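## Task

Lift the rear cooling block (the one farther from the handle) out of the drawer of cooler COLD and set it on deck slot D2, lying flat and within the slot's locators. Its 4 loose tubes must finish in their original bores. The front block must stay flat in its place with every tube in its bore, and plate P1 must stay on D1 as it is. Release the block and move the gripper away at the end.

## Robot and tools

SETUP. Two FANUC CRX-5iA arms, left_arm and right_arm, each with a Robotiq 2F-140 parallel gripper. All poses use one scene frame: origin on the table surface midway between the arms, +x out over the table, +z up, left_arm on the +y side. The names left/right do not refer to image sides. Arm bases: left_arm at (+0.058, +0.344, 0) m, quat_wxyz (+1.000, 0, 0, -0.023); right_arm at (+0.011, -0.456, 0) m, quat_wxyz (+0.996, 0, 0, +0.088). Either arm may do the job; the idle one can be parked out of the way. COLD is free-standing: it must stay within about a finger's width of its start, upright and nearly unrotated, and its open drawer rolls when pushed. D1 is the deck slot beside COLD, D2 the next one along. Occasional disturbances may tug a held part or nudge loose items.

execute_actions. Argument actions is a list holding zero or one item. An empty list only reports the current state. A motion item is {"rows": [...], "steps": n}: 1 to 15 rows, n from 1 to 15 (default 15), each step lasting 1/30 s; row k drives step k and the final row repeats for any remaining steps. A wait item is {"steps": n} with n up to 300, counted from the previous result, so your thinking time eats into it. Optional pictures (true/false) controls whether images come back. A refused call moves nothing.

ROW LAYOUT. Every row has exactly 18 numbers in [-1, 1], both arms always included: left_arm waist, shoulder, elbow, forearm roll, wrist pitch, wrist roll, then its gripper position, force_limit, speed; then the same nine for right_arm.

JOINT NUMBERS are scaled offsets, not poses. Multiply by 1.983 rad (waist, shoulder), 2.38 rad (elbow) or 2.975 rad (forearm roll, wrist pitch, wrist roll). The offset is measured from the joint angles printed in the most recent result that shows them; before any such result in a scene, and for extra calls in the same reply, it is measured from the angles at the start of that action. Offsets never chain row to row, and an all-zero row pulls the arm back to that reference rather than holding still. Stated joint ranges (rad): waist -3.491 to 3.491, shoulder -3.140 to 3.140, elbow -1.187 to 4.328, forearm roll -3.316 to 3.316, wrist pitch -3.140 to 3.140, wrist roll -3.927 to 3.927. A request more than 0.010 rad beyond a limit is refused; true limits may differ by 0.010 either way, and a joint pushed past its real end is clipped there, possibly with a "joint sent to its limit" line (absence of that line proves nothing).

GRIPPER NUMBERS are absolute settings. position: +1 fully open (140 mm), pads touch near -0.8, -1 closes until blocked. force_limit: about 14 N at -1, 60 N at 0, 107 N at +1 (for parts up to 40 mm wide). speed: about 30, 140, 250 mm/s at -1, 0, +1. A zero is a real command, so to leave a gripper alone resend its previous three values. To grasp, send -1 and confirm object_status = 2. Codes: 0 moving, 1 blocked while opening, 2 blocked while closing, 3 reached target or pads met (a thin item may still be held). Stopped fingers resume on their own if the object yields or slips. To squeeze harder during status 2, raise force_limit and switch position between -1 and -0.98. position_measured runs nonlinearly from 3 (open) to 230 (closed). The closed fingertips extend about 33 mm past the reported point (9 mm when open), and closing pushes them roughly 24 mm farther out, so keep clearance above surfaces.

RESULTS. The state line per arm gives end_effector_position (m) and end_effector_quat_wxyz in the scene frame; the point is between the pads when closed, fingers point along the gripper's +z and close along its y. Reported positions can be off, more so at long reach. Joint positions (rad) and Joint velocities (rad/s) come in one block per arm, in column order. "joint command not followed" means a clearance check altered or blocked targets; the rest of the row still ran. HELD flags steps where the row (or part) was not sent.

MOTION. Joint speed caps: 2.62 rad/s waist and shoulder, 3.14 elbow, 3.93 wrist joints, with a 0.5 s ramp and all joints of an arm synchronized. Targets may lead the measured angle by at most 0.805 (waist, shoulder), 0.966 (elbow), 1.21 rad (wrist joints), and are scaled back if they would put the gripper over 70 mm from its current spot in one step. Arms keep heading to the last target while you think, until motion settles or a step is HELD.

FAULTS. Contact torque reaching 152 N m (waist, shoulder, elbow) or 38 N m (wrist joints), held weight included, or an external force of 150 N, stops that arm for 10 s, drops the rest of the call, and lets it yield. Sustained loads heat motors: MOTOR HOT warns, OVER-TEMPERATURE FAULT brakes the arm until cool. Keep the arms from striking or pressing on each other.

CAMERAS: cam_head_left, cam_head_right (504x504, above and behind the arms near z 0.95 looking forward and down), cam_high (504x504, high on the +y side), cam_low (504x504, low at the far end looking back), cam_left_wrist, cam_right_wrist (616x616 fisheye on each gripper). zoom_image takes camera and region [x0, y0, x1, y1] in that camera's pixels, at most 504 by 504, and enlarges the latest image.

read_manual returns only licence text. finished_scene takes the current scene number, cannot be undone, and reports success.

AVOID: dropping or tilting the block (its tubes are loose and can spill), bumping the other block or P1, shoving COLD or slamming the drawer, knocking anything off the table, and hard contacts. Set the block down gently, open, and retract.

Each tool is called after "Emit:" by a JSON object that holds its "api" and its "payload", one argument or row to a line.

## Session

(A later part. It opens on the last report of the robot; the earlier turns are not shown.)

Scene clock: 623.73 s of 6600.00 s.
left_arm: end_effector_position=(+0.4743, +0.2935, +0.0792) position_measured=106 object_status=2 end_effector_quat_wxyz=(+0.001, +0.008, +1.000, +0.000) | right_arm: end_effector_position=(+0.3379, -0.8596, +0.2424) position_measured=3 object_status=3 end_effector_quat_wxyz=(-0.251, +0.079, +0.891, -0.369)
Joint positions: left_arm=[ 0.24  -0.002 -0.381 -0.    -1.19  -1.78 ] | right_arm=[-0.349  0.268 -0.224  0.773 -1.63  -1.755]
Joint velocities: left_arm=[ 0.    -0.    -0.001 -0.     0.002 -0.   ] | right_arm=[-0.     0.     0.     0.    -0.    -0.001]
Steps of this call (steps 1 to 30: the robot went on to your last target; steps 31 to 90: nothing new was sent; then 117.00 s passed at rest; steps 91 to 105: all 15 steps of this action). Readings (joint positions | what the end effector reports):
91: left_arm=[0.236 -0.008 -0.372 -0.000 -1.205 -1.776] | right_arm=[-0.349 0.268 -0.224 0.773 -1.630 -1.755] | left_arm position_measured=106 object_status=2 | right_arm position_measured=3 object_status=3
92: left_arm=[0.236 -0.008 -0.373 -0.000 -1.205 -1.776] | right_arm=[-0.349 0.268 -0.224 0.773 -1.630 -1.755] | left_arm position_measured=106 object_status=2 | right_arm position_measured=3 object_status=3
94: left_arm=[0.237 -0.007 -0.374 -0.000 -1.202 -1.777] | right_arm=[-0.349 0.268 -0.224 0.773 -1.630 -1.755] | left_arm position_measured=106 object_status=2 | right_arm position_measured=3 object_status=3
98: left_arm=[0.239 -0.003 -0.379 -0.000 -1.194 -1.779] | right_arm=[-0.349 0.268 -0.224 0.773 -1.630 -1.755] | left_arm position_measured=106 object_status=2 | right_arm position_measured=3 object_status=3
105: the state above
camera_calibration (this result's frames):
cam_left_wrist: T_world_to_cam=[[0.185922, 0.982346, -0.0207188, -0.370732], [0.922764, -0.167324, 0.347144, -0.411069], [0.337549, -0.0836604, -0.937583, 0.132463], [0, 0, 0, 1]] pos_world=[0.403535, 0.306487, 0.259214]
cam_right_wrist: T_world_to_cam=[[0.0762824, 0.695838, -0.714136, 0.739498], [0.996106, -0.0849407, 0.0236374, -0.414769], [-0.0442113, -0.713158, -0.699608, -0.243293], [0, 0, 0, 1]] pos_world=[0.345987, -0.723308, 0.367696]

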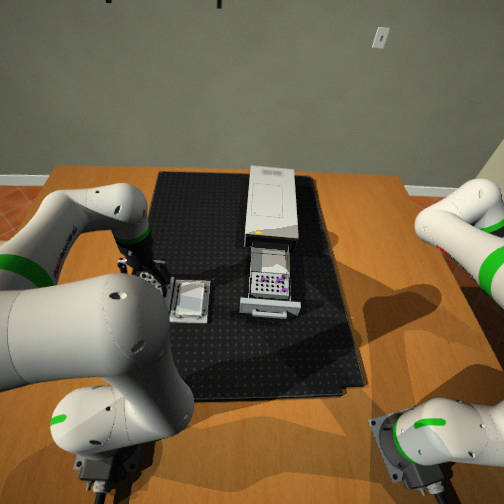

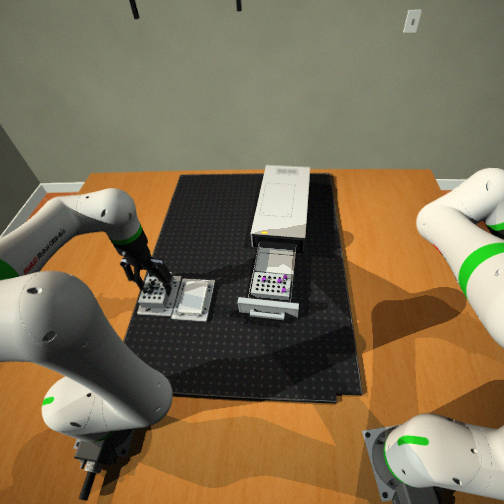

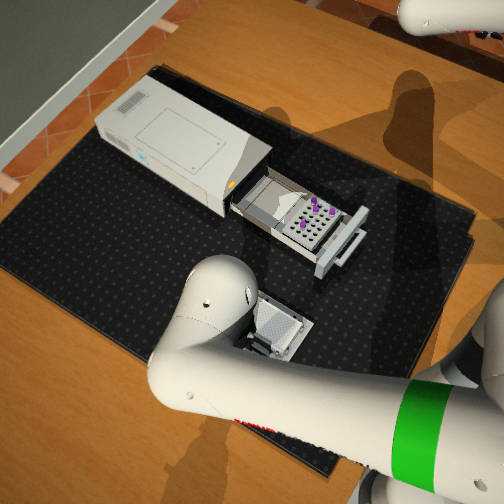

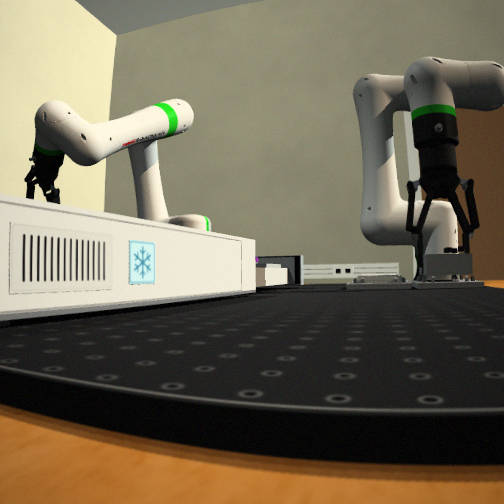

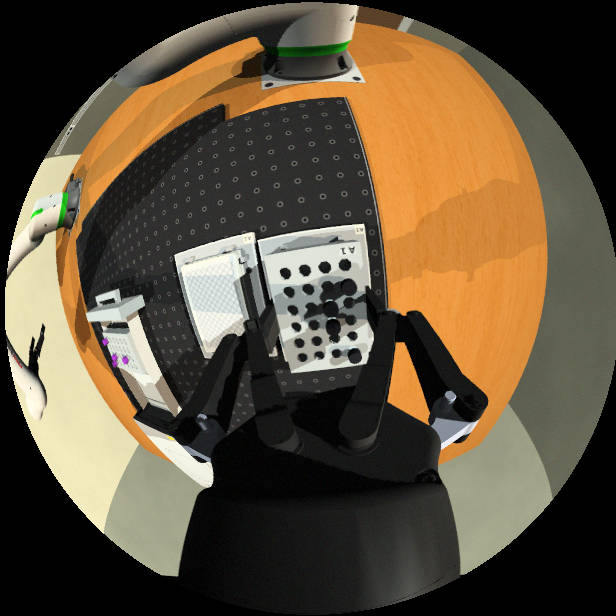

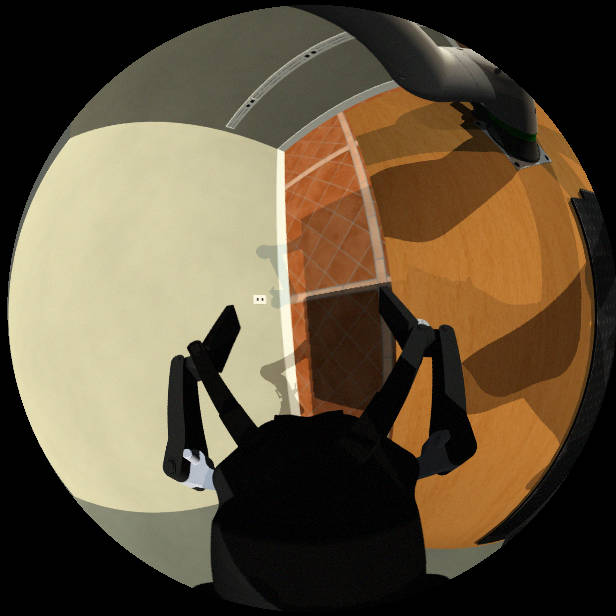

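Emit:
{"api": "zoom_image", "payload": {
  "camera": "cam_left_wrist",
  "region": [328, 228, 364, 250]
}}

Emit:
{"api": "zoom_image", "payload": {
  "camera": "cam_left_wrist",
  "region": [260, 237, 296, 259]
}}

Region (328, 228, 364, 250) of cam_left_wrist's 616x616 image, scaled by 14.000, with more detail than that image has.

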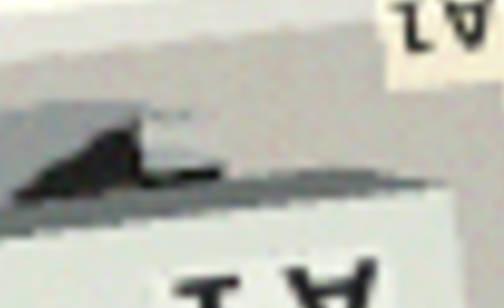

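Region (260, 237, 296, 259) of cam_left_wrist's 616x616 image, scaled by 14.000, with more detail than that image has.

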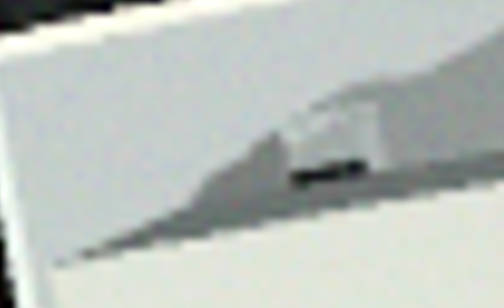

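Emit:
{"api": "execute_actions", "payload": {
  "actions": [
    {"rows": [[0.00012,0.0003,0.00025,0,0,-0.00008,-1,0.9,-0.8,0,0,0,0,0,0,1,0,0],[0.00025,0.00078,0.00025,0,0.00032,-0.00017,-1,0.9,-0.8,0,0,0,0,0,0,1,0,0],[0.00025,0.00107,-0.00011,0,0.0008,-0.00017,-1,0.9,-0.8,0,0,0,0,0,0,1,0,0],[0.00025,0.00143,-0.00056,0,0.0014,-0.00017,-1,0.9,-0.8,0,0,0,0,0,0,1,0,0],[0.00025,0.0018,-0.00101,0,0.00201,-0.00017,-1,0.9,-0.8,0,0,0,0,0,0,1,0,0],[0.00025,0.00216,-0.00146,0,0.00261,-0.00017,-1,0.9,-0.8,0,0,0,0,0,0,1,0,0],[0.00025,0.00252,-0.00191,0,0.00321,-0.00017,-1,0.9,-0.8,0,0,0,0,0,0,1,0,0],[0.00025,0.00288,-0.00236,0,0.00381,-0.00017,-1,0.9,-0.8,0,0,0,0,0,0,1,0,0],[0.00025,0.00324,-0.00282,0,0.00441,-0.00017,-1,0.9,-0.8,0,0,0,0,0,0,1,0,0],[0.00025,0.0036,-0.00327,0,0.00501,-0.00017,-1,0.9,-0.8,0,0,0,0,0,0,1,0,0],[0.00025,0.00396,-0.00372,0,0.00561,-0.00017,-1,0.9,-0.8,0,0,0,0,0,0,1,0,0],[0.00025,0.00433,-0.00417,0,0.00622,-0.00017,-1,0.9,-0.8,0,0,0,0,0,0,1,0,0],[0.00025,0.00469,-0.00462,0,0.00682,-0.00017,-1,0.9,-0.8,0,0,0,0,0,0,1,0,0],[0.00025,0.00505,-0.00507,0,0.00742,-0.00017,-1,0.9,-0.8,0,0,0,0,0,0,1,0,0],[0.00025,0.00541,-0.00552,0,0.00802,-0.00017,-1,0.9,-0.8,0,0,0,0,0,0,1,0,0]], "steps": 15}
  ],
  "pictures": false
}}

Emit:
{"api": "execute_actions", "payload": {
  "actions": [
    {"steps": 10}
  ]
}}

Scene clock: 682.03 s of 6600.00 s.
left_arm: end_effector_position=(+0.4749, +0.2938, +0.0716) position_measured=106 object_status=2 end_effector_quat_wxyz=(+0.001, +0.008, +1.000, +0.000) | right_arm: end_effector_position=(+0.3379, -0.8596, +0.2424) position_measured=3 object_status=3 end_effector_quat_wxyz=(-0.251, +0.079, +0.891, -0.369)
Joint positions: left_arm=[ 0.24   0.007 -0.392 -0.    -1.171 -1.781] | right_arm=[-0.349  0.268 -0.224  0.773 -1.63  -1.755]
Joint velocities: left_arm=[-0.     0.021 -0.033  0.     0.055 -0.   ] | right_arm=[ 0.001 -0.001  0.001 -0.    -0.001  0.   ]
Steps of this call (steps 1 to 15: the robot went on to your last target; steps 16 to 90: nothing new was sent; then 54.80 s passed at rest; steps 91 to 105: all 15 steps of this action). Readings (joint positions | what the end effector reports):
91: left_arm=[0.240 -0.002 -0.382 -0.000 -1.190 -1.780] | right_arm=[-0.349 0.268 -0.224 0.773 -1.630 -1.755] | left_arm position_measured=106 object_status=2 | right_arm position_measured=3 object_status=3
92: left_arm=[0.240 -0.002 -0.382 -0.000 -1.190 -1.780] | right_arm=[-0.349 0.268 -0.224 0.773 -1.630 -1.755] | left_arm position_measured=106 object_status=2 | right_arm position_measured=3 object_status=3
94: left_arm=[0.240 -0.001 -0.382 -0.000 -1.189 -1.780] | right_arm=[-0.349 0.268 -0.224 0.773 -1.630 -1.755] | left_arm position_measured=106 object_status=2 | right_arm position_measured=3 object_status=3
98: left_arm=[0.240 0.002 -0.384 -0.000 -1.183 -1.781] | right_arm=[-0.349 0.268 -0.224 0.773 -1.630 -1.755] | left_arm position_measured=106 object_status=2 | right_arm position_measured=3 object_status=3
105: the state above

Scene clock: 682.37 s of 6600.00 s.
left_arm: end_effector_position=(+0.4748, +0.2938, +0.0697) position_measured=106 object_status=2 end_effector_quat_wxyz=(+0.001, +0.008, +1.000, +0.000) | right_arm: end_effector_position=(+0.3379, -0.8596, +0.2424) position_measured=3 object_status=3 end_effector_quat_wxyz=(-0.251, +0.079, +0.891, -0.369)
Joint positions: left_arm=[ 0.24   0.009 -0.395 -0.    -1.166 -1.781] | right_arm=[-0.349  0.268 -0.224  0.773 -1.63  -1.755]
Joint velocities: left_arm=[ 0.     0.001 -0.001 -0.    -0.    -0.   ] | right_arm=[ 0.001  0.     0.001  0.    -0.     0.   ]
Steps of this call (steps 1 to 10: the robot went on to your last target). Readings (joint positions | what the end effector reports):
1: left_arm=[0.240 0.007 -0.393 -0.000 -1.169 -1.781] | right_arm=[-0.349 0.268 -0.224 0.773 -1.630 -1.755] | left_arm position_measured=106 object_status=2 | right_arm position_measured=3 object_status=3
2: left_arm=[0.240 0.008 -0.394 -0.000 -1.168 -1.781] | right_arm=[-0.349 0.268 -0.224 0.773 -1.630 -1.755] | left_arm position_measured=106 object_status=2 | right_arm position_measured=3 object_status=3
4: left_arm=[0.240 0.008 -0.394 -0.000 -1.167 -1.781] | right_arm=[-0.349 0.268 -0.224 0.773 -1.630 -1.755] | left_arm position_measured=106 object_status=2 | right_arm position_measured=3 object_status=3
8: left_arm=[0.240 0.009 -0.395 -0.000 -1.166 -1.781] | right_arm=[-0.349 0.268 -0.224 0.773 -1.630 -1.755] | left_arm position_measured=106 object_status=2 | right_arm position_measured=3 object_status=3
10: the state above
camera_calibration (this result's frames):
cam_left_wrist: T_world_to_cam=[[0.18598, 0.982335, -0.0207378, -0.371331], [0.922746, -0.16737, 0.34717, -0.408178], [0.337566, -0.0837025, -0.937573, 0.123425], [0, 0, 0, 1]] pos_world=[0.40404, 0.306786, 0.249726]
cam_right_wrist: T_world_to_cam=[[0.0762823, 0.695838, -0.714136, 0.739498], [0.996106, -0.0849406, 0.0236374, -0.414769], [-0.0442113, -0.713158, -0.699608, -0.243293], [0, 0, 0, 1]] pos_world=[0.345987, -0.723308, 0.367696]

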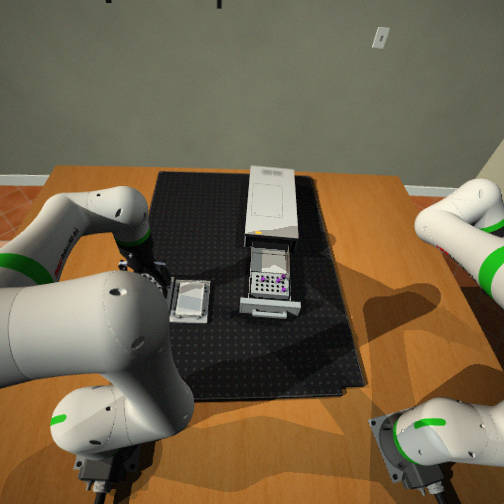

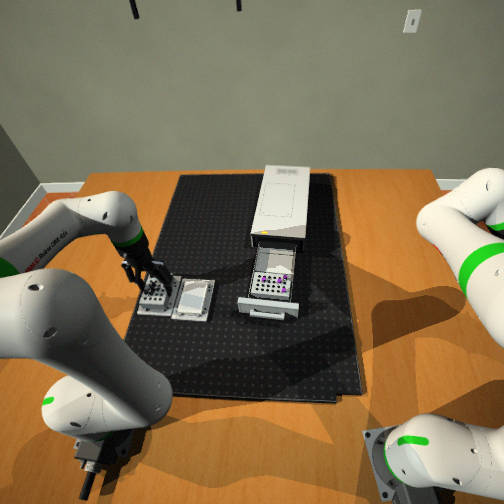

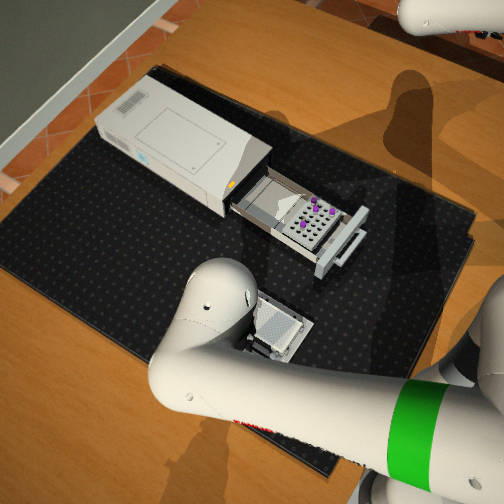

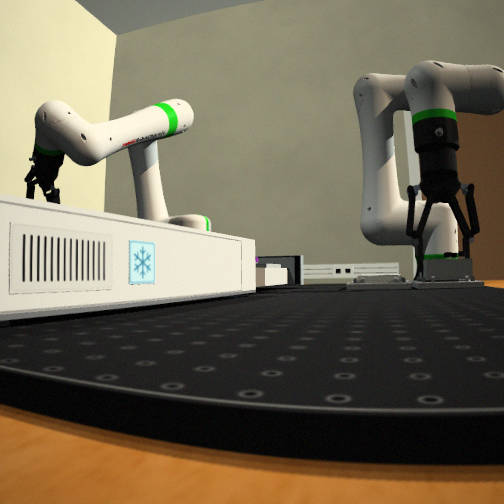

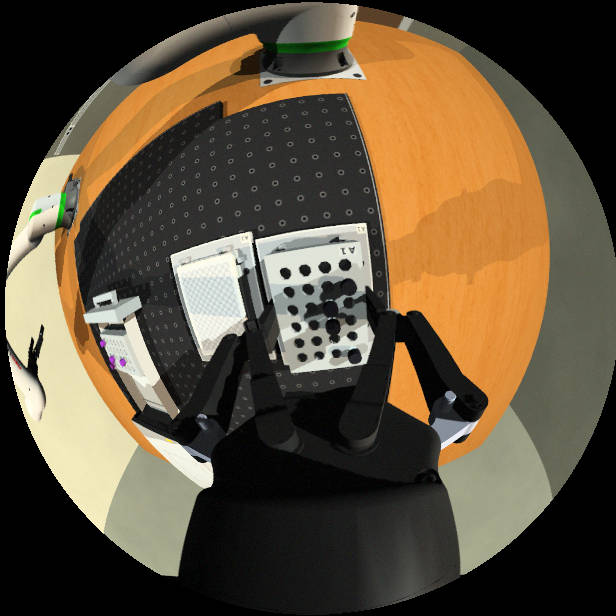

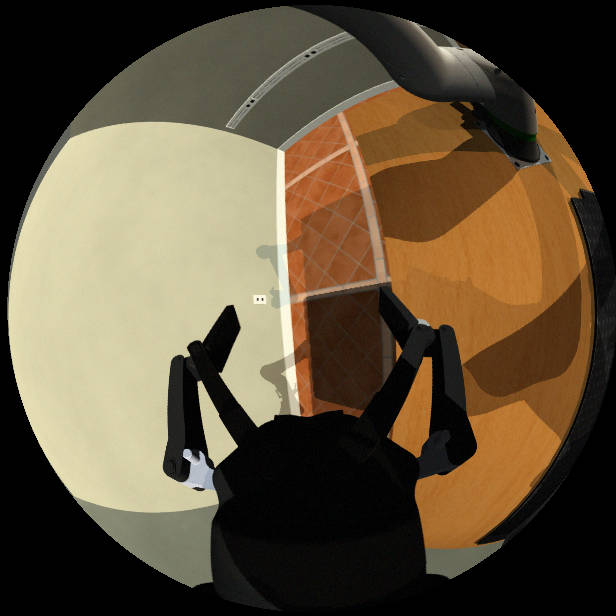

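Emit:
{"api": "execute_actions", "payload": {
  "actions": []
}}

Scene clock: 708.10 s of 6600.00 s.
left_arm: end_effector_position=(+0.4748, +0.2938, +0.0697) position_measured=106 object_status=2 end_effector_quat_wxyz=(+0.001, +0.008, +1.000, +0.000) | right_arm: end_effector_position=(+0.3379, -0.8596, +0.2424) position_measured=3 object_status=3 end_effector_quat_wxyz=(-0.251, +0.079, +0.891, -0.369)
Joint positions: left_arm=[ 0.24   0.009 -0.395 -0.    -1.166 -1.781] | right_arm=[-0.349  0.268 -0.224  0.773 -1.63  -1.755]
Joint velocities: left_arm=[-0.     0.001 -0.    -0.    -0.001  0.001] | right_arm=[-0.     0.     0.001  0.001  0.     0.001]
Steps of this call (steps 1 to 15: the robot went on to your last target; steps 16 to 90: nothing new was sent; then 22.73 s passed at rest). Readings (joint positions | what the end effector reports):
1: left_arm=[0.240 0.009 -0.395 -0.000 -1.166 -1.781] | right_arm=[-0.349 0.268 -0.224 0.773 -1.630 -1.755] | left_arm position_measured=106 object_status=2 | right_arm position_measured=3 object_status=3
2: left_arm=[0.240 0.009 -0.395 -0.000 -1.166 -1.781] | right_arm=[-0.349 0.268 -0.224 0.773 -1.630 -1.755] | left_arm position_measured=106 object_status=2 | right_arm position_measured=3 object_status=3
4: left_arm=[0.240 0.009 -0.395 -0.000 -1.166 -1.781] | right_arm=[-0.349 0.268 -0.224 0.773 -1.630 -1.755] | left_arm position_measured=106 object_status=2 | right_arm position_measured=3 object_status=3
8: left_arm=[0.240 0.009 -0.395 -0.000 -1.166 -1.781] | right_arm=[-0.349 0.268 -0.224 0.773 -1.630 -1.755] | left_arm position_measured=106 object_status=2 | right_arm position_measured=3 object_status=3
90: the state above
All arms were judged still, so your last target was given up. Only a new action makes them travel on or press farther. Fingers that are still opening or closing keep moving.
camera_calibration (this result's frames):
cam_left_wrist: T_world_to_cam=[[0.185933, 0.982343, -0.0207466, -0.371308], [0.922762, -0.167324, 0.34715, -0.408186], [0.337549, -0.0836907, -0.93758, 0.123422], [0, 0, 0, 1]] pos_world=[0.404036, 0.306782, 0.249716]
cam_right_wrist: T_world_to_cam=[[0.0762825, 0.695838, -0.714136, 0.739498], [0.996106, -0.0849407, 0.0236376, -0.414769], [-0.0442113, -0.713158, -0.699608, -0.243293], [0, 0, 0, 1]] pos_world=[0.345987, -0.723308, 0.367696]

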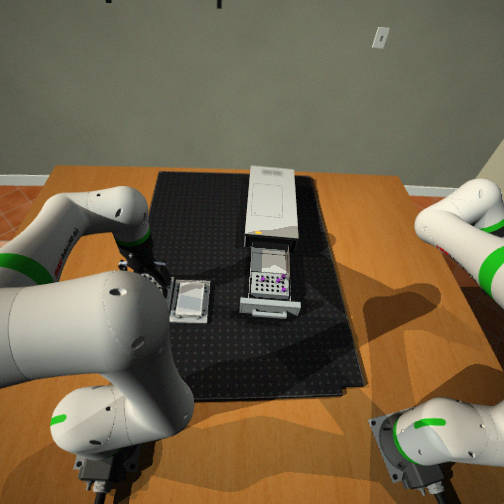

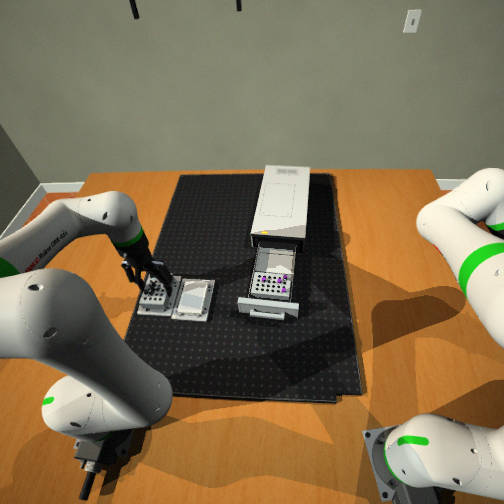

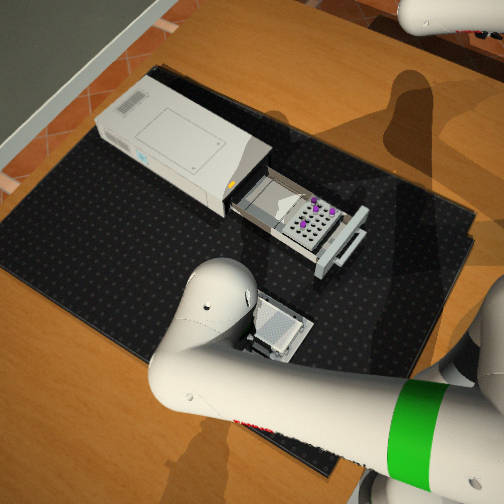

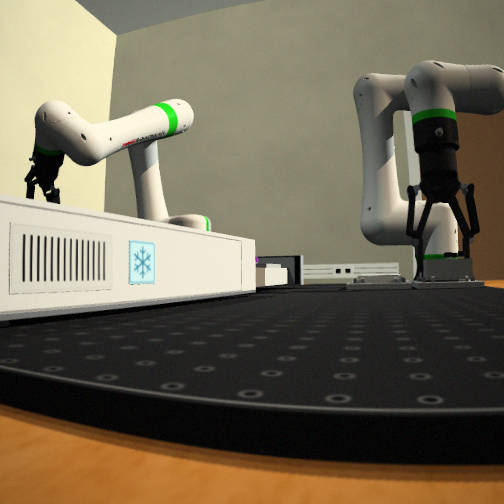

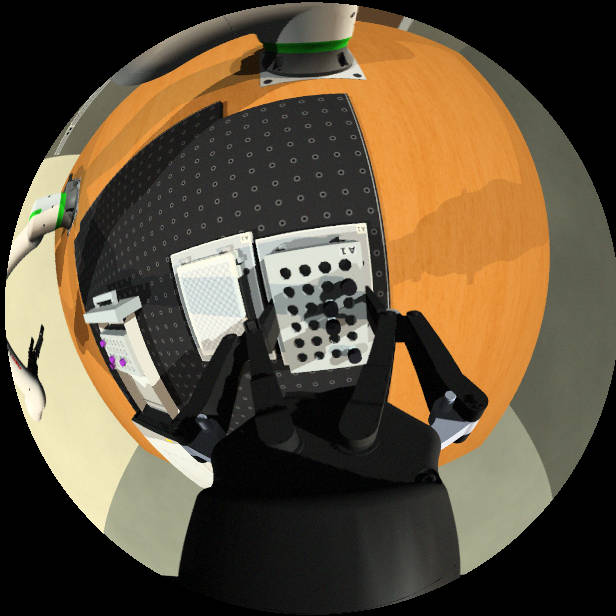

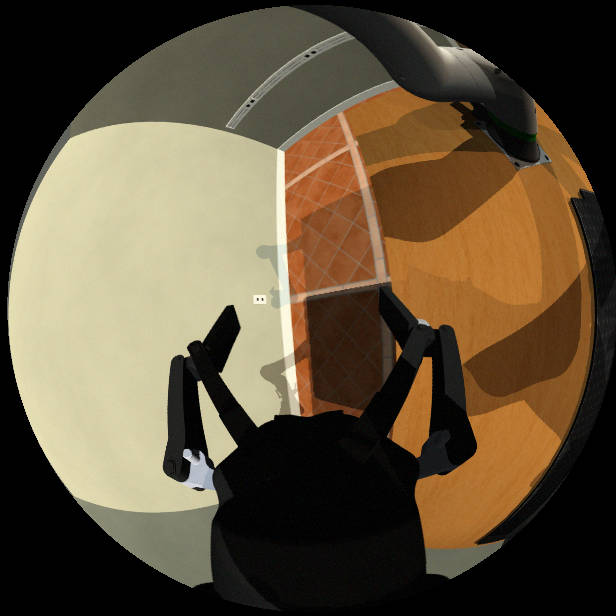

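Emit:
{"api": "execute_actions", "payload": {
  "actions": [
    {"rows": [[0,0.00013,-0.00015,0,0.0002,0,-1,0.9,-0.8,0,0,0,0,0,0,1,0,0],[0,0.00025,-0.0003,0,0.00041,0,-1,0.9,-0.8,0,0,0,0,0,0,1,0,0],[0,0.00038,-0.00045,0,0.00061,0,-1,0.9,-0.8,0,0,0,0,0,0,1,0,0],[0,0.0005,-0.0006,0,0.00082,0,-1,0.9,-0.8,0,0,0,0,0,0,1,0,0],[0,0.00063,-0.00075,0,0.00102,0,-1,0.9,-0.8,0,0,0,0,0,0,1,0,0],[0,0.00076,-0.0009,0,0.00122,0,-1,0.9,-0.8,0,0,0,0,0,0,1,0,0],[0,0.00088,-0.00105,0,0.00143,0,-1,0.9,-0.8,0,0,0,0,0,0,1,0,0],[0,0.00101,-0.0012,0,0.00163,0,-1,0.9,-0.8,0,0,0,0,0,0,1,0,0],[0,0.00113,-0.00135,0,0.00184,0,-1,0.9,-0.8,0,0,0,0,0,0,1,0,0],[0,0.00121,-0.00144,0,0.00196,0,-1,0.9,-0.8,0,0,0,0,0,0,1,0,0]], "steps": 15}
  ]
}}

Emit:
{"api": "zoom_image", "payload": {
  "camera": "cam_low",
  "region": [405, 250, 490, 295]
}}

Scene clock: 717.67 s of 6600.00 s.
left_arm: end_effector_position=(+0.4748, +0.2938, +0.0674) position_measured=106 object_status=2 end_effector_quat_wxyz=(+0.001, +0.008, +1.000, +0.000) | right_arm: end_effector_position=(+0.3379, -0.8596, +0.2424) position_measured=3 object_status=3 end_effector_quat_wxyz=(-0.251, +0.079, +0.891, -0.369)
Joint positions: left_arm=[ 0.24   0.011 -0.398 -0.    -1.161 -1.781] | right_arm=[-0.349  0.268 -0.224  0.773 -1.63  -1.755]
Joint velocities: left_arm=[ 0.     0.001 -0.001 -0.     0.001  0.   ] | right_arm=[ 0.001  0.    -0.001  0.001 -0.     0.   ]
Steps of this call (steps 1 to 90: nothing new was sent; then 6.07 s passed at rest; steps 91 to 105: all 15 steps of this action). Readings (joint positions | what the end effector reports):
91: left_arm=[0.240 0.009 -0.395 -0.000 -1.166 -1.781] | right_arm=[-0.349 0.268 -0.224 0.773 -1.630 -1.755] | left_arm position_measured=106 object_status=2 | right_arm position_measured=3 object_status=3
92: left_arm=[0.240 0.009 -0.395 -0.000 -1.166 -1.781] | right_arm=[-0.349 0.268 -0.224 0.773 -1.630 -1.755] | left_arm position_measured=106 object_status=2 | right_arm position_measured=3 object_status=3
94: left_arm=[0.240 0.009 -0.395 -0.000 -1.165 -1.781] | right_arm=[-0.349 0.268 -0.224 0.773 -1.630 -1.755] | left_arm position_measured=106 object_status=2 | right_arm position_measured=3 object_status=3
98: left_arm=[0.240 0.010 -0.397 -0.000 -1.163 -1.781] | right_arm=[-0.349 0.268 -0.224 0.773 -1.630 -1.755] | left_arm position_measured=106 object_status=2 | right_arm position_measured=3 object_status=3
105: the state above
camera_calibration (this result's frames):
cam_left_wrist: T_world_to_cam=[[0.185941, 0.982342, -0.0207245, -0.371367], [0.922763, -0.16734, 0.34714, -0.407377], [0.337542, -0.0836714, -0.937584, 0.121283], [0, 0, 0, 1]] pos_world=[0.404027, 0.306787, 0.247433]
cam_right_wrist: T_world_to_cam=[[0.0762827, 0.695839, -0.714136, 0.739498], [0.996106, -0.0849406, 0.0236379, -0.414769], [-0.044211, -0.713158, -0.699608, -0.243293], [0, 0, 0, 1]] pos_world=[0.345987, -0.723308, 0.367696]

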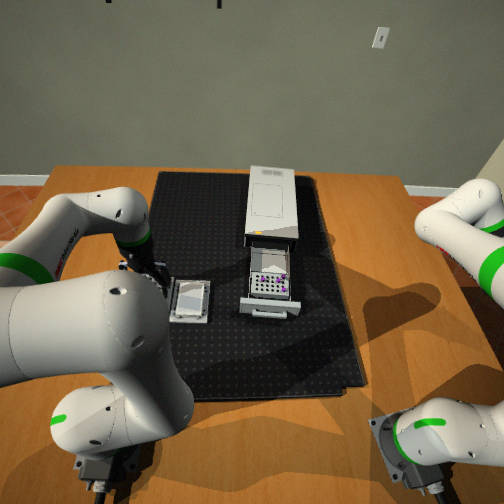

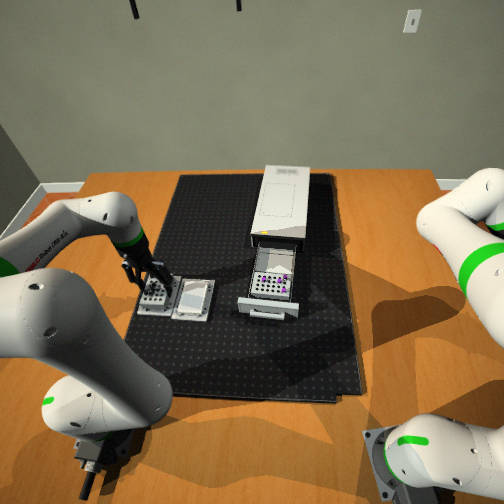

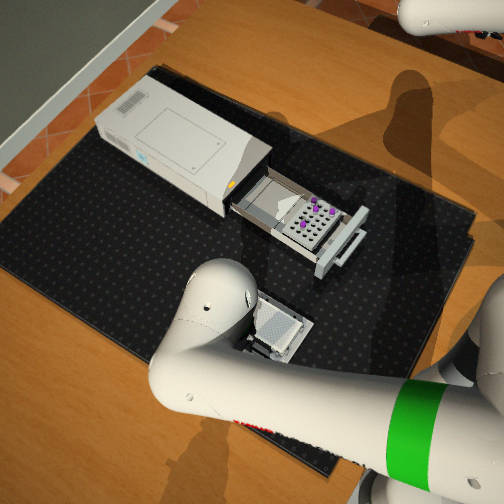

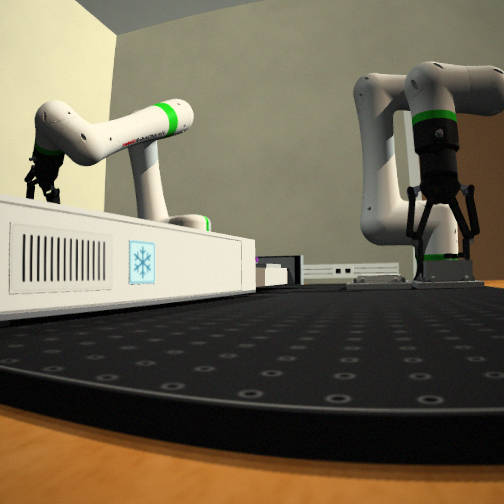

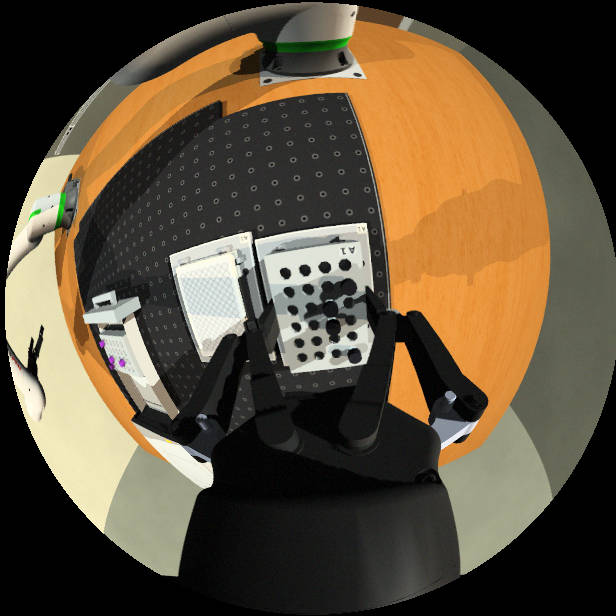

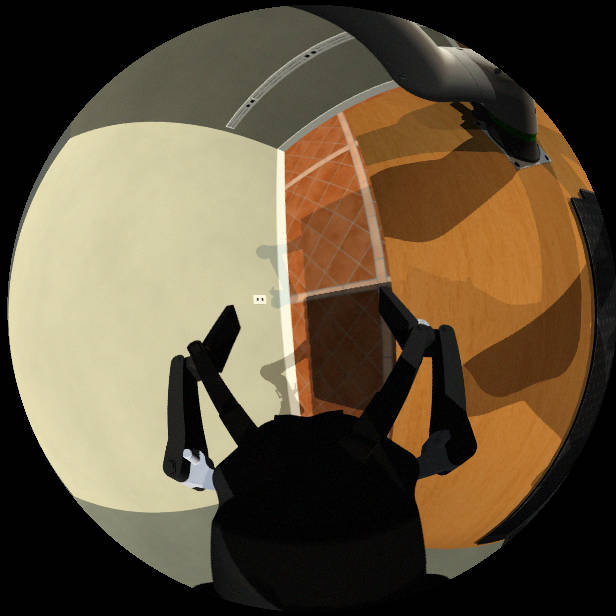

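Region (405, 250, 490, 295) of cam_low's 504x504 image, scaled by 5.929, with more detail than that image has; it fills the top 267 rows of this view, and the rest is white.

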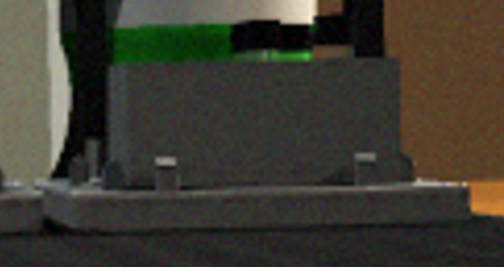

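Emit:
{"api": "execute_actions", "payload": {
  "actions": [
    {"rows": [[0,0,0,0,0,0,0.39,0,-0.8,0,0,0,0,0,0,1,0,0]], "steps": 12}
  ],
  "pictures": false
}}

Scene clock: 720.10 s of 6600.00 s.
left_arm: end_effector_position=(+0.4748, +0.2938, +0.0673) position_measured=80 object_status=0 end_effector_quat_wxyz=(+0.000, +0.008, +1.000, +0.000) | right_arm: end_effector_position=(+0.3379, -0.8596, +0.2424) position_measured=3 object_status=3 end_effector_quat_wxyz=(-0.251, +0.079, +0.891, -0.369)
Joint positions: left_arm=[ 0.24   0.011 -0.398 -0.    -1.161 -1.781] | right_arm=[-0.349  0.268 -0.224  0.773 -1.63  -1.755]
Joint velocities: left_arm=[-0.    -0.001  0.001  0.001 -0.001 -0.   ] | right_arm=[-0.     0.    -0.002 -0.001  0.     0.   ]
Steps of this call (steps 1 to 15: the robot went on to your last target; steps 16 to 61: nothing new was sent; steps 62 to 73: all 12 steps of this action). Readings (joint positions | what the end effector reports):
62: left_arm=[0.240 0.011 -0.398 -0.000 -1.161 -1.781] | right_arm=[-0.349 0.268 -0.224 0.773 -1.630 -1.755] | left_arm position_measured=106 object_status=0 | right_arm position_measured=3 object_status=3
63: left_arm=[0.240 0.011 -0.398 -0.000 -1.161 -1.781] | right_arm=[-0.349 0.268 -0.224 0.773 -1.630 -1.755] | left_arm position_measured=106 object_status=0 | right_arm position_measured=3 object_status=3
65: left_arm=[0.240 0.011 -0.398 -0.000 -1.160 -1.781] | right_arm=[-0.349 0.268 -0.224 0.773 -1.630 -1.755] | left_arm position_measured=99 object_status=0 | right_arm position_measured=3 object_status=3
69: left_arm=[0.240 0.011 -0.398 -0.000 -1.160 -1.781] | right_arm=[-0.349 0.268 -0.224 0.773 -1.630 -1.755] | left_arm position_measured=88 object_status=0 | right_arm position_measured=3 object_status=3
73: the state above

Emit:
{"api": "execute_actions", "payload": {
  "actions": [
    {"rows": [[0,-0.0011,0.0013,0,-0.0017,0,0.39,0,-0.8,0,0,0,0,0,0,1,0,0],[0,-0.0041,0.005,0,-0.0067,0,0.39,0,-0.8,0,0,0,0,0,0,1,0,0],[0,-0.0085,0.0108,0,-0.0143,0,0.39,0,-0.8,0,0,0,0,0,0,1,0,0],[0,-0.0138,0.0186,0,-0.0241,0,0.39,0,-0.8,0,0,0,0,0,0,1,0,0],[0,-0.0196,0.0283,0,-0.0357,0,0.39,0,-0.8,0,0,0,0,0,0,1,0,0],[0,-0.0252,0.0395,0,-0.0484,0,0.39,0,-0.8,0,0,0,0,0,0,1,0,0],[0,-0.0303,0.0521,0,-0.0619,0,0.39,0,-0.8,0,0,0,0,0,0,1,0,0],[0,-0.0347,0.0656,0,-0.0756,0,0.39,0,-0.8,0,0,0,0,0,0,1,0,0],[0,-0.0382,0.0795,0,-0.0891,0,0.39,0,-0.8,0,0,0,0,0,0,1,0,0],[0,-0.0407,0.0934,0,-0.1018,0,0.39,0,-0.8,0,0,0,0,0,0,1,0,0],[0,-0.0423,0.1065,0,-0.1134,0,0.39,0,-0.8,0,0,0,0,0,0,1,0,0],[0.01,-0.0432,0.118,0,-0.1232,0,0.39,0,-0.8,0,0,0,0,0,0,1,0,0],[0.04,-0.0436,0.1272,0,-0.1308,0,0.39,0,-0.8,0,0,0,0,0,0,1,0,0],[0.09,-0.0437,0.1333,0,-0.1357,0,0.39,0,-0.8,0,0,0,0,0,0,1,0,0],[0.25,-0.0437,0.1355,0,-0.1375,0,0.39,0,-0.8,0,0,0,0,0,0,1,0,0]], "steps": 15}
  ],
  "pictures": false
}}

Emit:
{"api": "execute_actions", "payload": {
  "actions": [
    {"steps": 22}
  ]
}}

Scene clock: 759.23 s of 6600.00 s.
left_arm: end_effector_position=(+0.4771, +0.2973, +0.1902) position_measured=80 object_status=3 end_effector_quat_wxyz=(+0.001, +0.004, +1.000, +0.000) | right_arm: end_effector_position=(+0.3379, -0.8596, +0.2424) position_measured=3 object_status=3 end_effector_quat_wxyz=(-0.251, +0.079, +0.891, -0.369)
Joint positions: left_arm=[ 0.248 -0.065 -0.175 -0.    -1.459 -1.781] | right_arm=[-0.349  0.268 -0.224  0.773 -1.63  -1.755]
Joint velocities: left_arm=[ 0.236 -0.093  0.621  0.    -0.698 -0.   ] | right_arm=[-0.001  0.    -0.    -0.    -0.     0.   ]
Steps of this call (steps 1 to 15: the robot went on to your last target; steps 16 to 90: nothing new was sent; then 35.63 s passed at rest; steps 91 to 105: all 15 steps of this action). Readings (joint positions | what the end effector reports):
91: left_arm=[0.240 0.011 -0.398 -0.000 -1.161 -1.781] | right_arm=[-0.349 0.268 -0.224 0.773 -1.630 -1.755] | left_arm position_measured=80 object_status=3 | right_arm position_measured=3 object_status=3
92: left_arm=[0.240 0.011 -0.397 -0.000 -1.162 -1.781] | right_arm=[-0.349 0.268 -0.224 0.773 -1.630 -1.755] | left_arm position_measured=80 object_status=3 | right_arm position_measured=3 object_status=3
94: left_arm=[0.240 0.005 -0.390 -0.000 -1.175 -1.781] | right_arm=[-0.349 0.268 -0.224 0.773 -1.630 -1.755] | left_arm position_measured=80 object_status=3 | right_arm position_measured=3 object_status=3
98: left_arm=[0.240 -0.021 -0.341 -0.000 -1.250 -1.781] | right_arm=[-0.349 0.268 -0.224 0.773 -1.630 -1.755] | left_arm position_measured=80 object_status=3 | right_arm position_measured=3 object_status=3
105: the state above

Scene clock: 759.97 s of 6600.00 s.
left_arm: end_effector_position=(+0.4486, +0.4979, +0.2372) position_measured=80 object_status=3 end_effector_quat_wxyz=(+0.000, -0.238, +0.971, +0.000) | right_arm: end_effector_position=(+0.3379, -0.8596, +0.2424) position_measured=3 object_status=3 end_effector_quat_wxyz=(-0.251, +0.079, +0.891, -0.369)
Joint positions: left_arm=[ 0.735 -0.076 -0.076 -0.    -1.569 -1.781] | right_arm=[-0.349  0.268 -0.224  0.773 -1.63  -1.755]
Joint velocities: left_arm=[ 0.017 -0.     0.002  0.    -0.005 -0.   ] | right_arm=[ 0. -0.  0. -0. -0. -0.]
Steps of this call (steps 1 to 22: the robot went on to your last target). Readings (joint positions | what the end effector reports):
1: left_arm=[0.258 -0.067 -0.157 -0.000 -1.479 -1.781] | right_arm=[-0.349 0.268 -0.224 0.773 -1.630 -1.755] | left_arm position_measured=80 object_status=3 | right_arm position_measured=3 object_status=3
2: left_arm=[0.275 -0.068 -0.146 -0.000 -1.491 -1.781] | right_arm=[-0.349 0.268 -0.224 0.773 -1.630 -1.755] | left_arm position_measured=80 object_status=3 | right_arm position_measured=3 object_status=3
4: left_arm=[0.326 -0.068 -0.140 -0.000 -1.497 -1.781] | right_arm=[-0.349 0.268 -0.224 0.773 -1.630 -1.755] | left_arm position_measured=80 object_status=3 | right_arm position_measured=3 object_status=3
8: left_arm=[0.440 -0.070 -0.126 -0.000 -1.513 -1.781] | right_arm=[-0.349 0.268 -0.224 0.773 -1.630 -1.755] | left_arm position_measured=80 object_status=3 | right_arm position_measured=3 object_status=3
22: the state above
camera_calibration (this result's frames):
cam_left_wrist: T_world_to_cam=[[-0.303213, 0.952698, -0.0206942, -0.329298], [0.891456, 0.291261, 0.347093, -0.622244], [0.336702, 0.0867951, -0.937602, 0.221883], [0, 0, 0, 1]] pos_world=[0.380147, 0.475699, 0.4172]
cam_right_wrist: T_world_to_cam=[[0.0762824, 0.695838, -0.714136, 0.739498], [0.996106, -0.0849406, 0.0236375, -0.414769], [-0.0442113, -0.713158, -0.699608, -0.243293], [0, 0, 0, 1]] pos_world=[0.345987, -0.723308, 0.367696]

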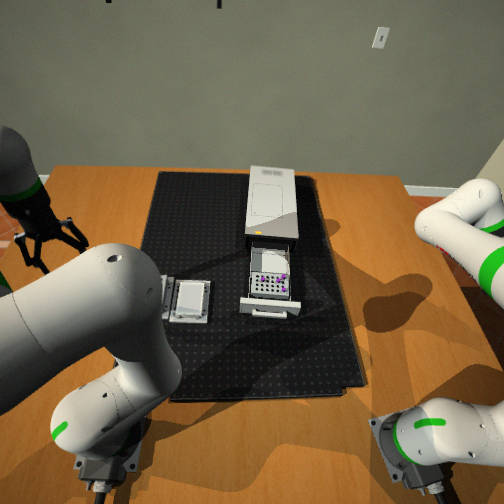

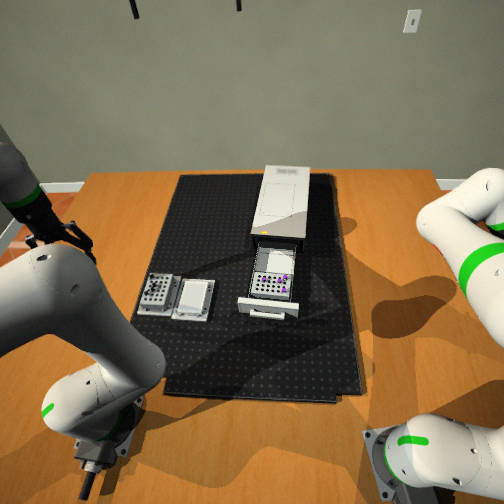

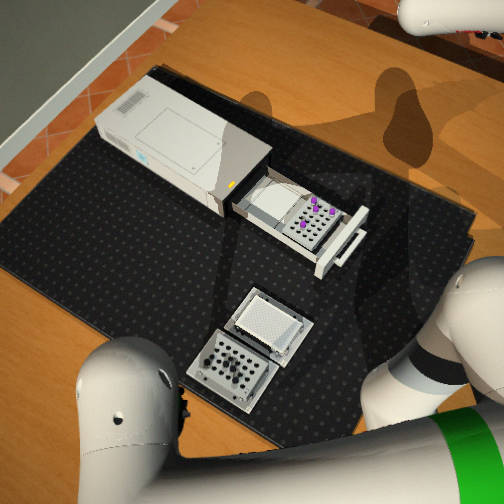

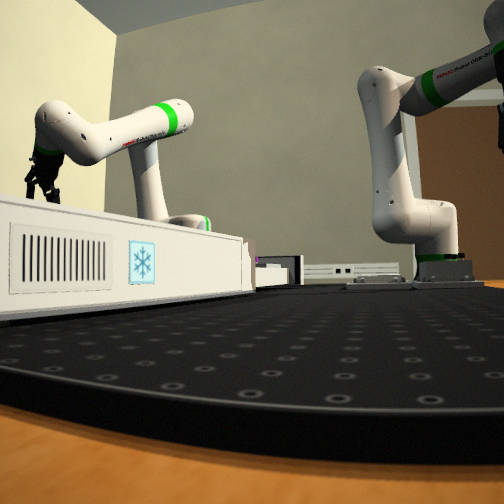

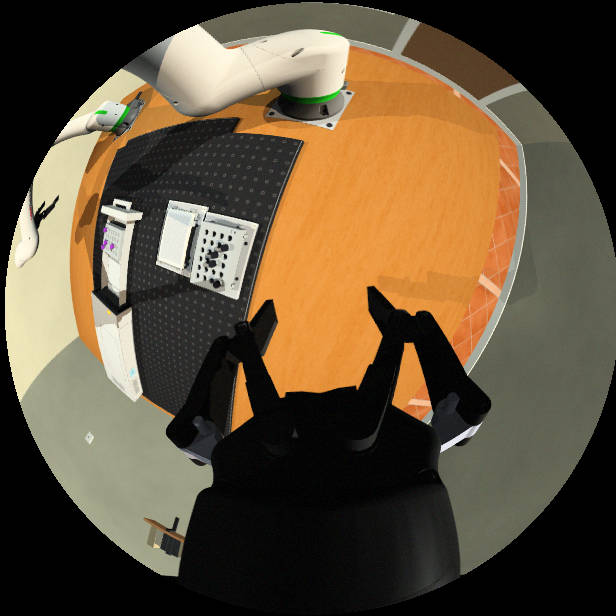

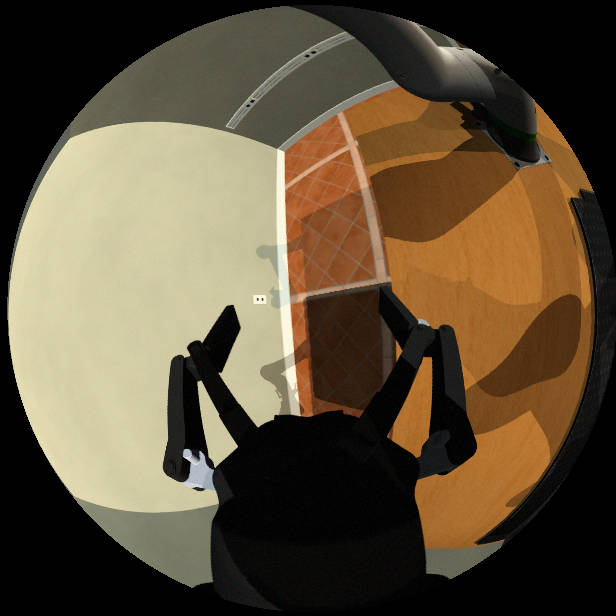

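Emit:
{"api": "zoom_image", "payload": {
  "camera": "cam_high",
  "region": [175, 280, 325, 420]
}}

Emit:
{"api": "zoom_image", "payload": {
  "camera": "cam_low",
  "region": [405, 245, 490, 295]
}}

Region (175, 280, 325, 420) of cam_high's 504x504 image, scaled by 3.360, with more detail than that image has; it fills the top 470 rows of this view, and the rest is white.

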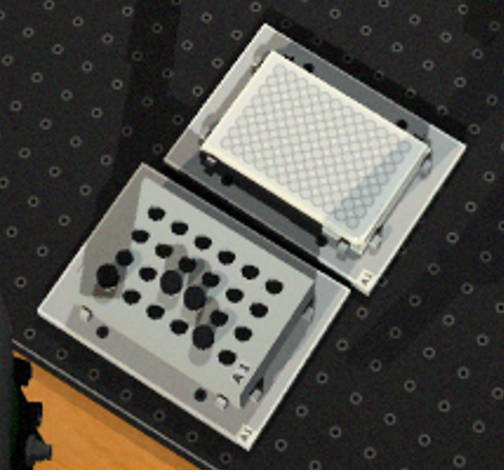

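Region (405, 245, 490, 295) of cam_low's 504x504 image, scaled by 5.929, with more detail than that image has; it fills the top 296 rows of this view, and the rest is white.

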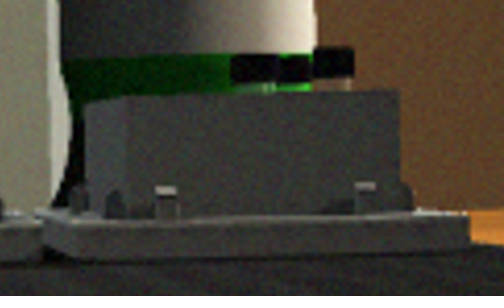

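Emit:
{"api": "zoom_image", "payload": {
  "camera": "cam_high",
  "region": [220, 150, 380, 290]
}}

Region (220, 150, 380, 290) of cam_high's 504x504 image, scaled by 3.150, with more detail than that image has; it fills the top 441 rows of this view, and the rest is white.

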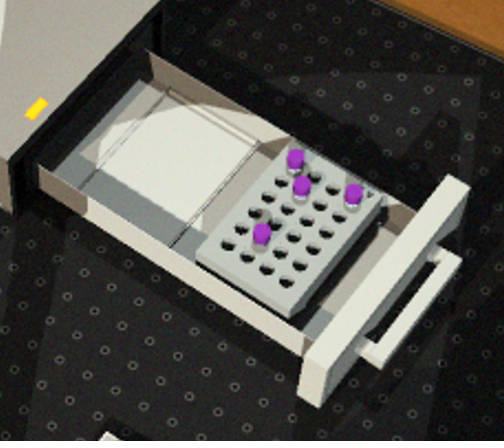

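Emit:
{"api": "finished_scene", "payload": {
  "scene": 1
}}

The scene is finished: the task was done.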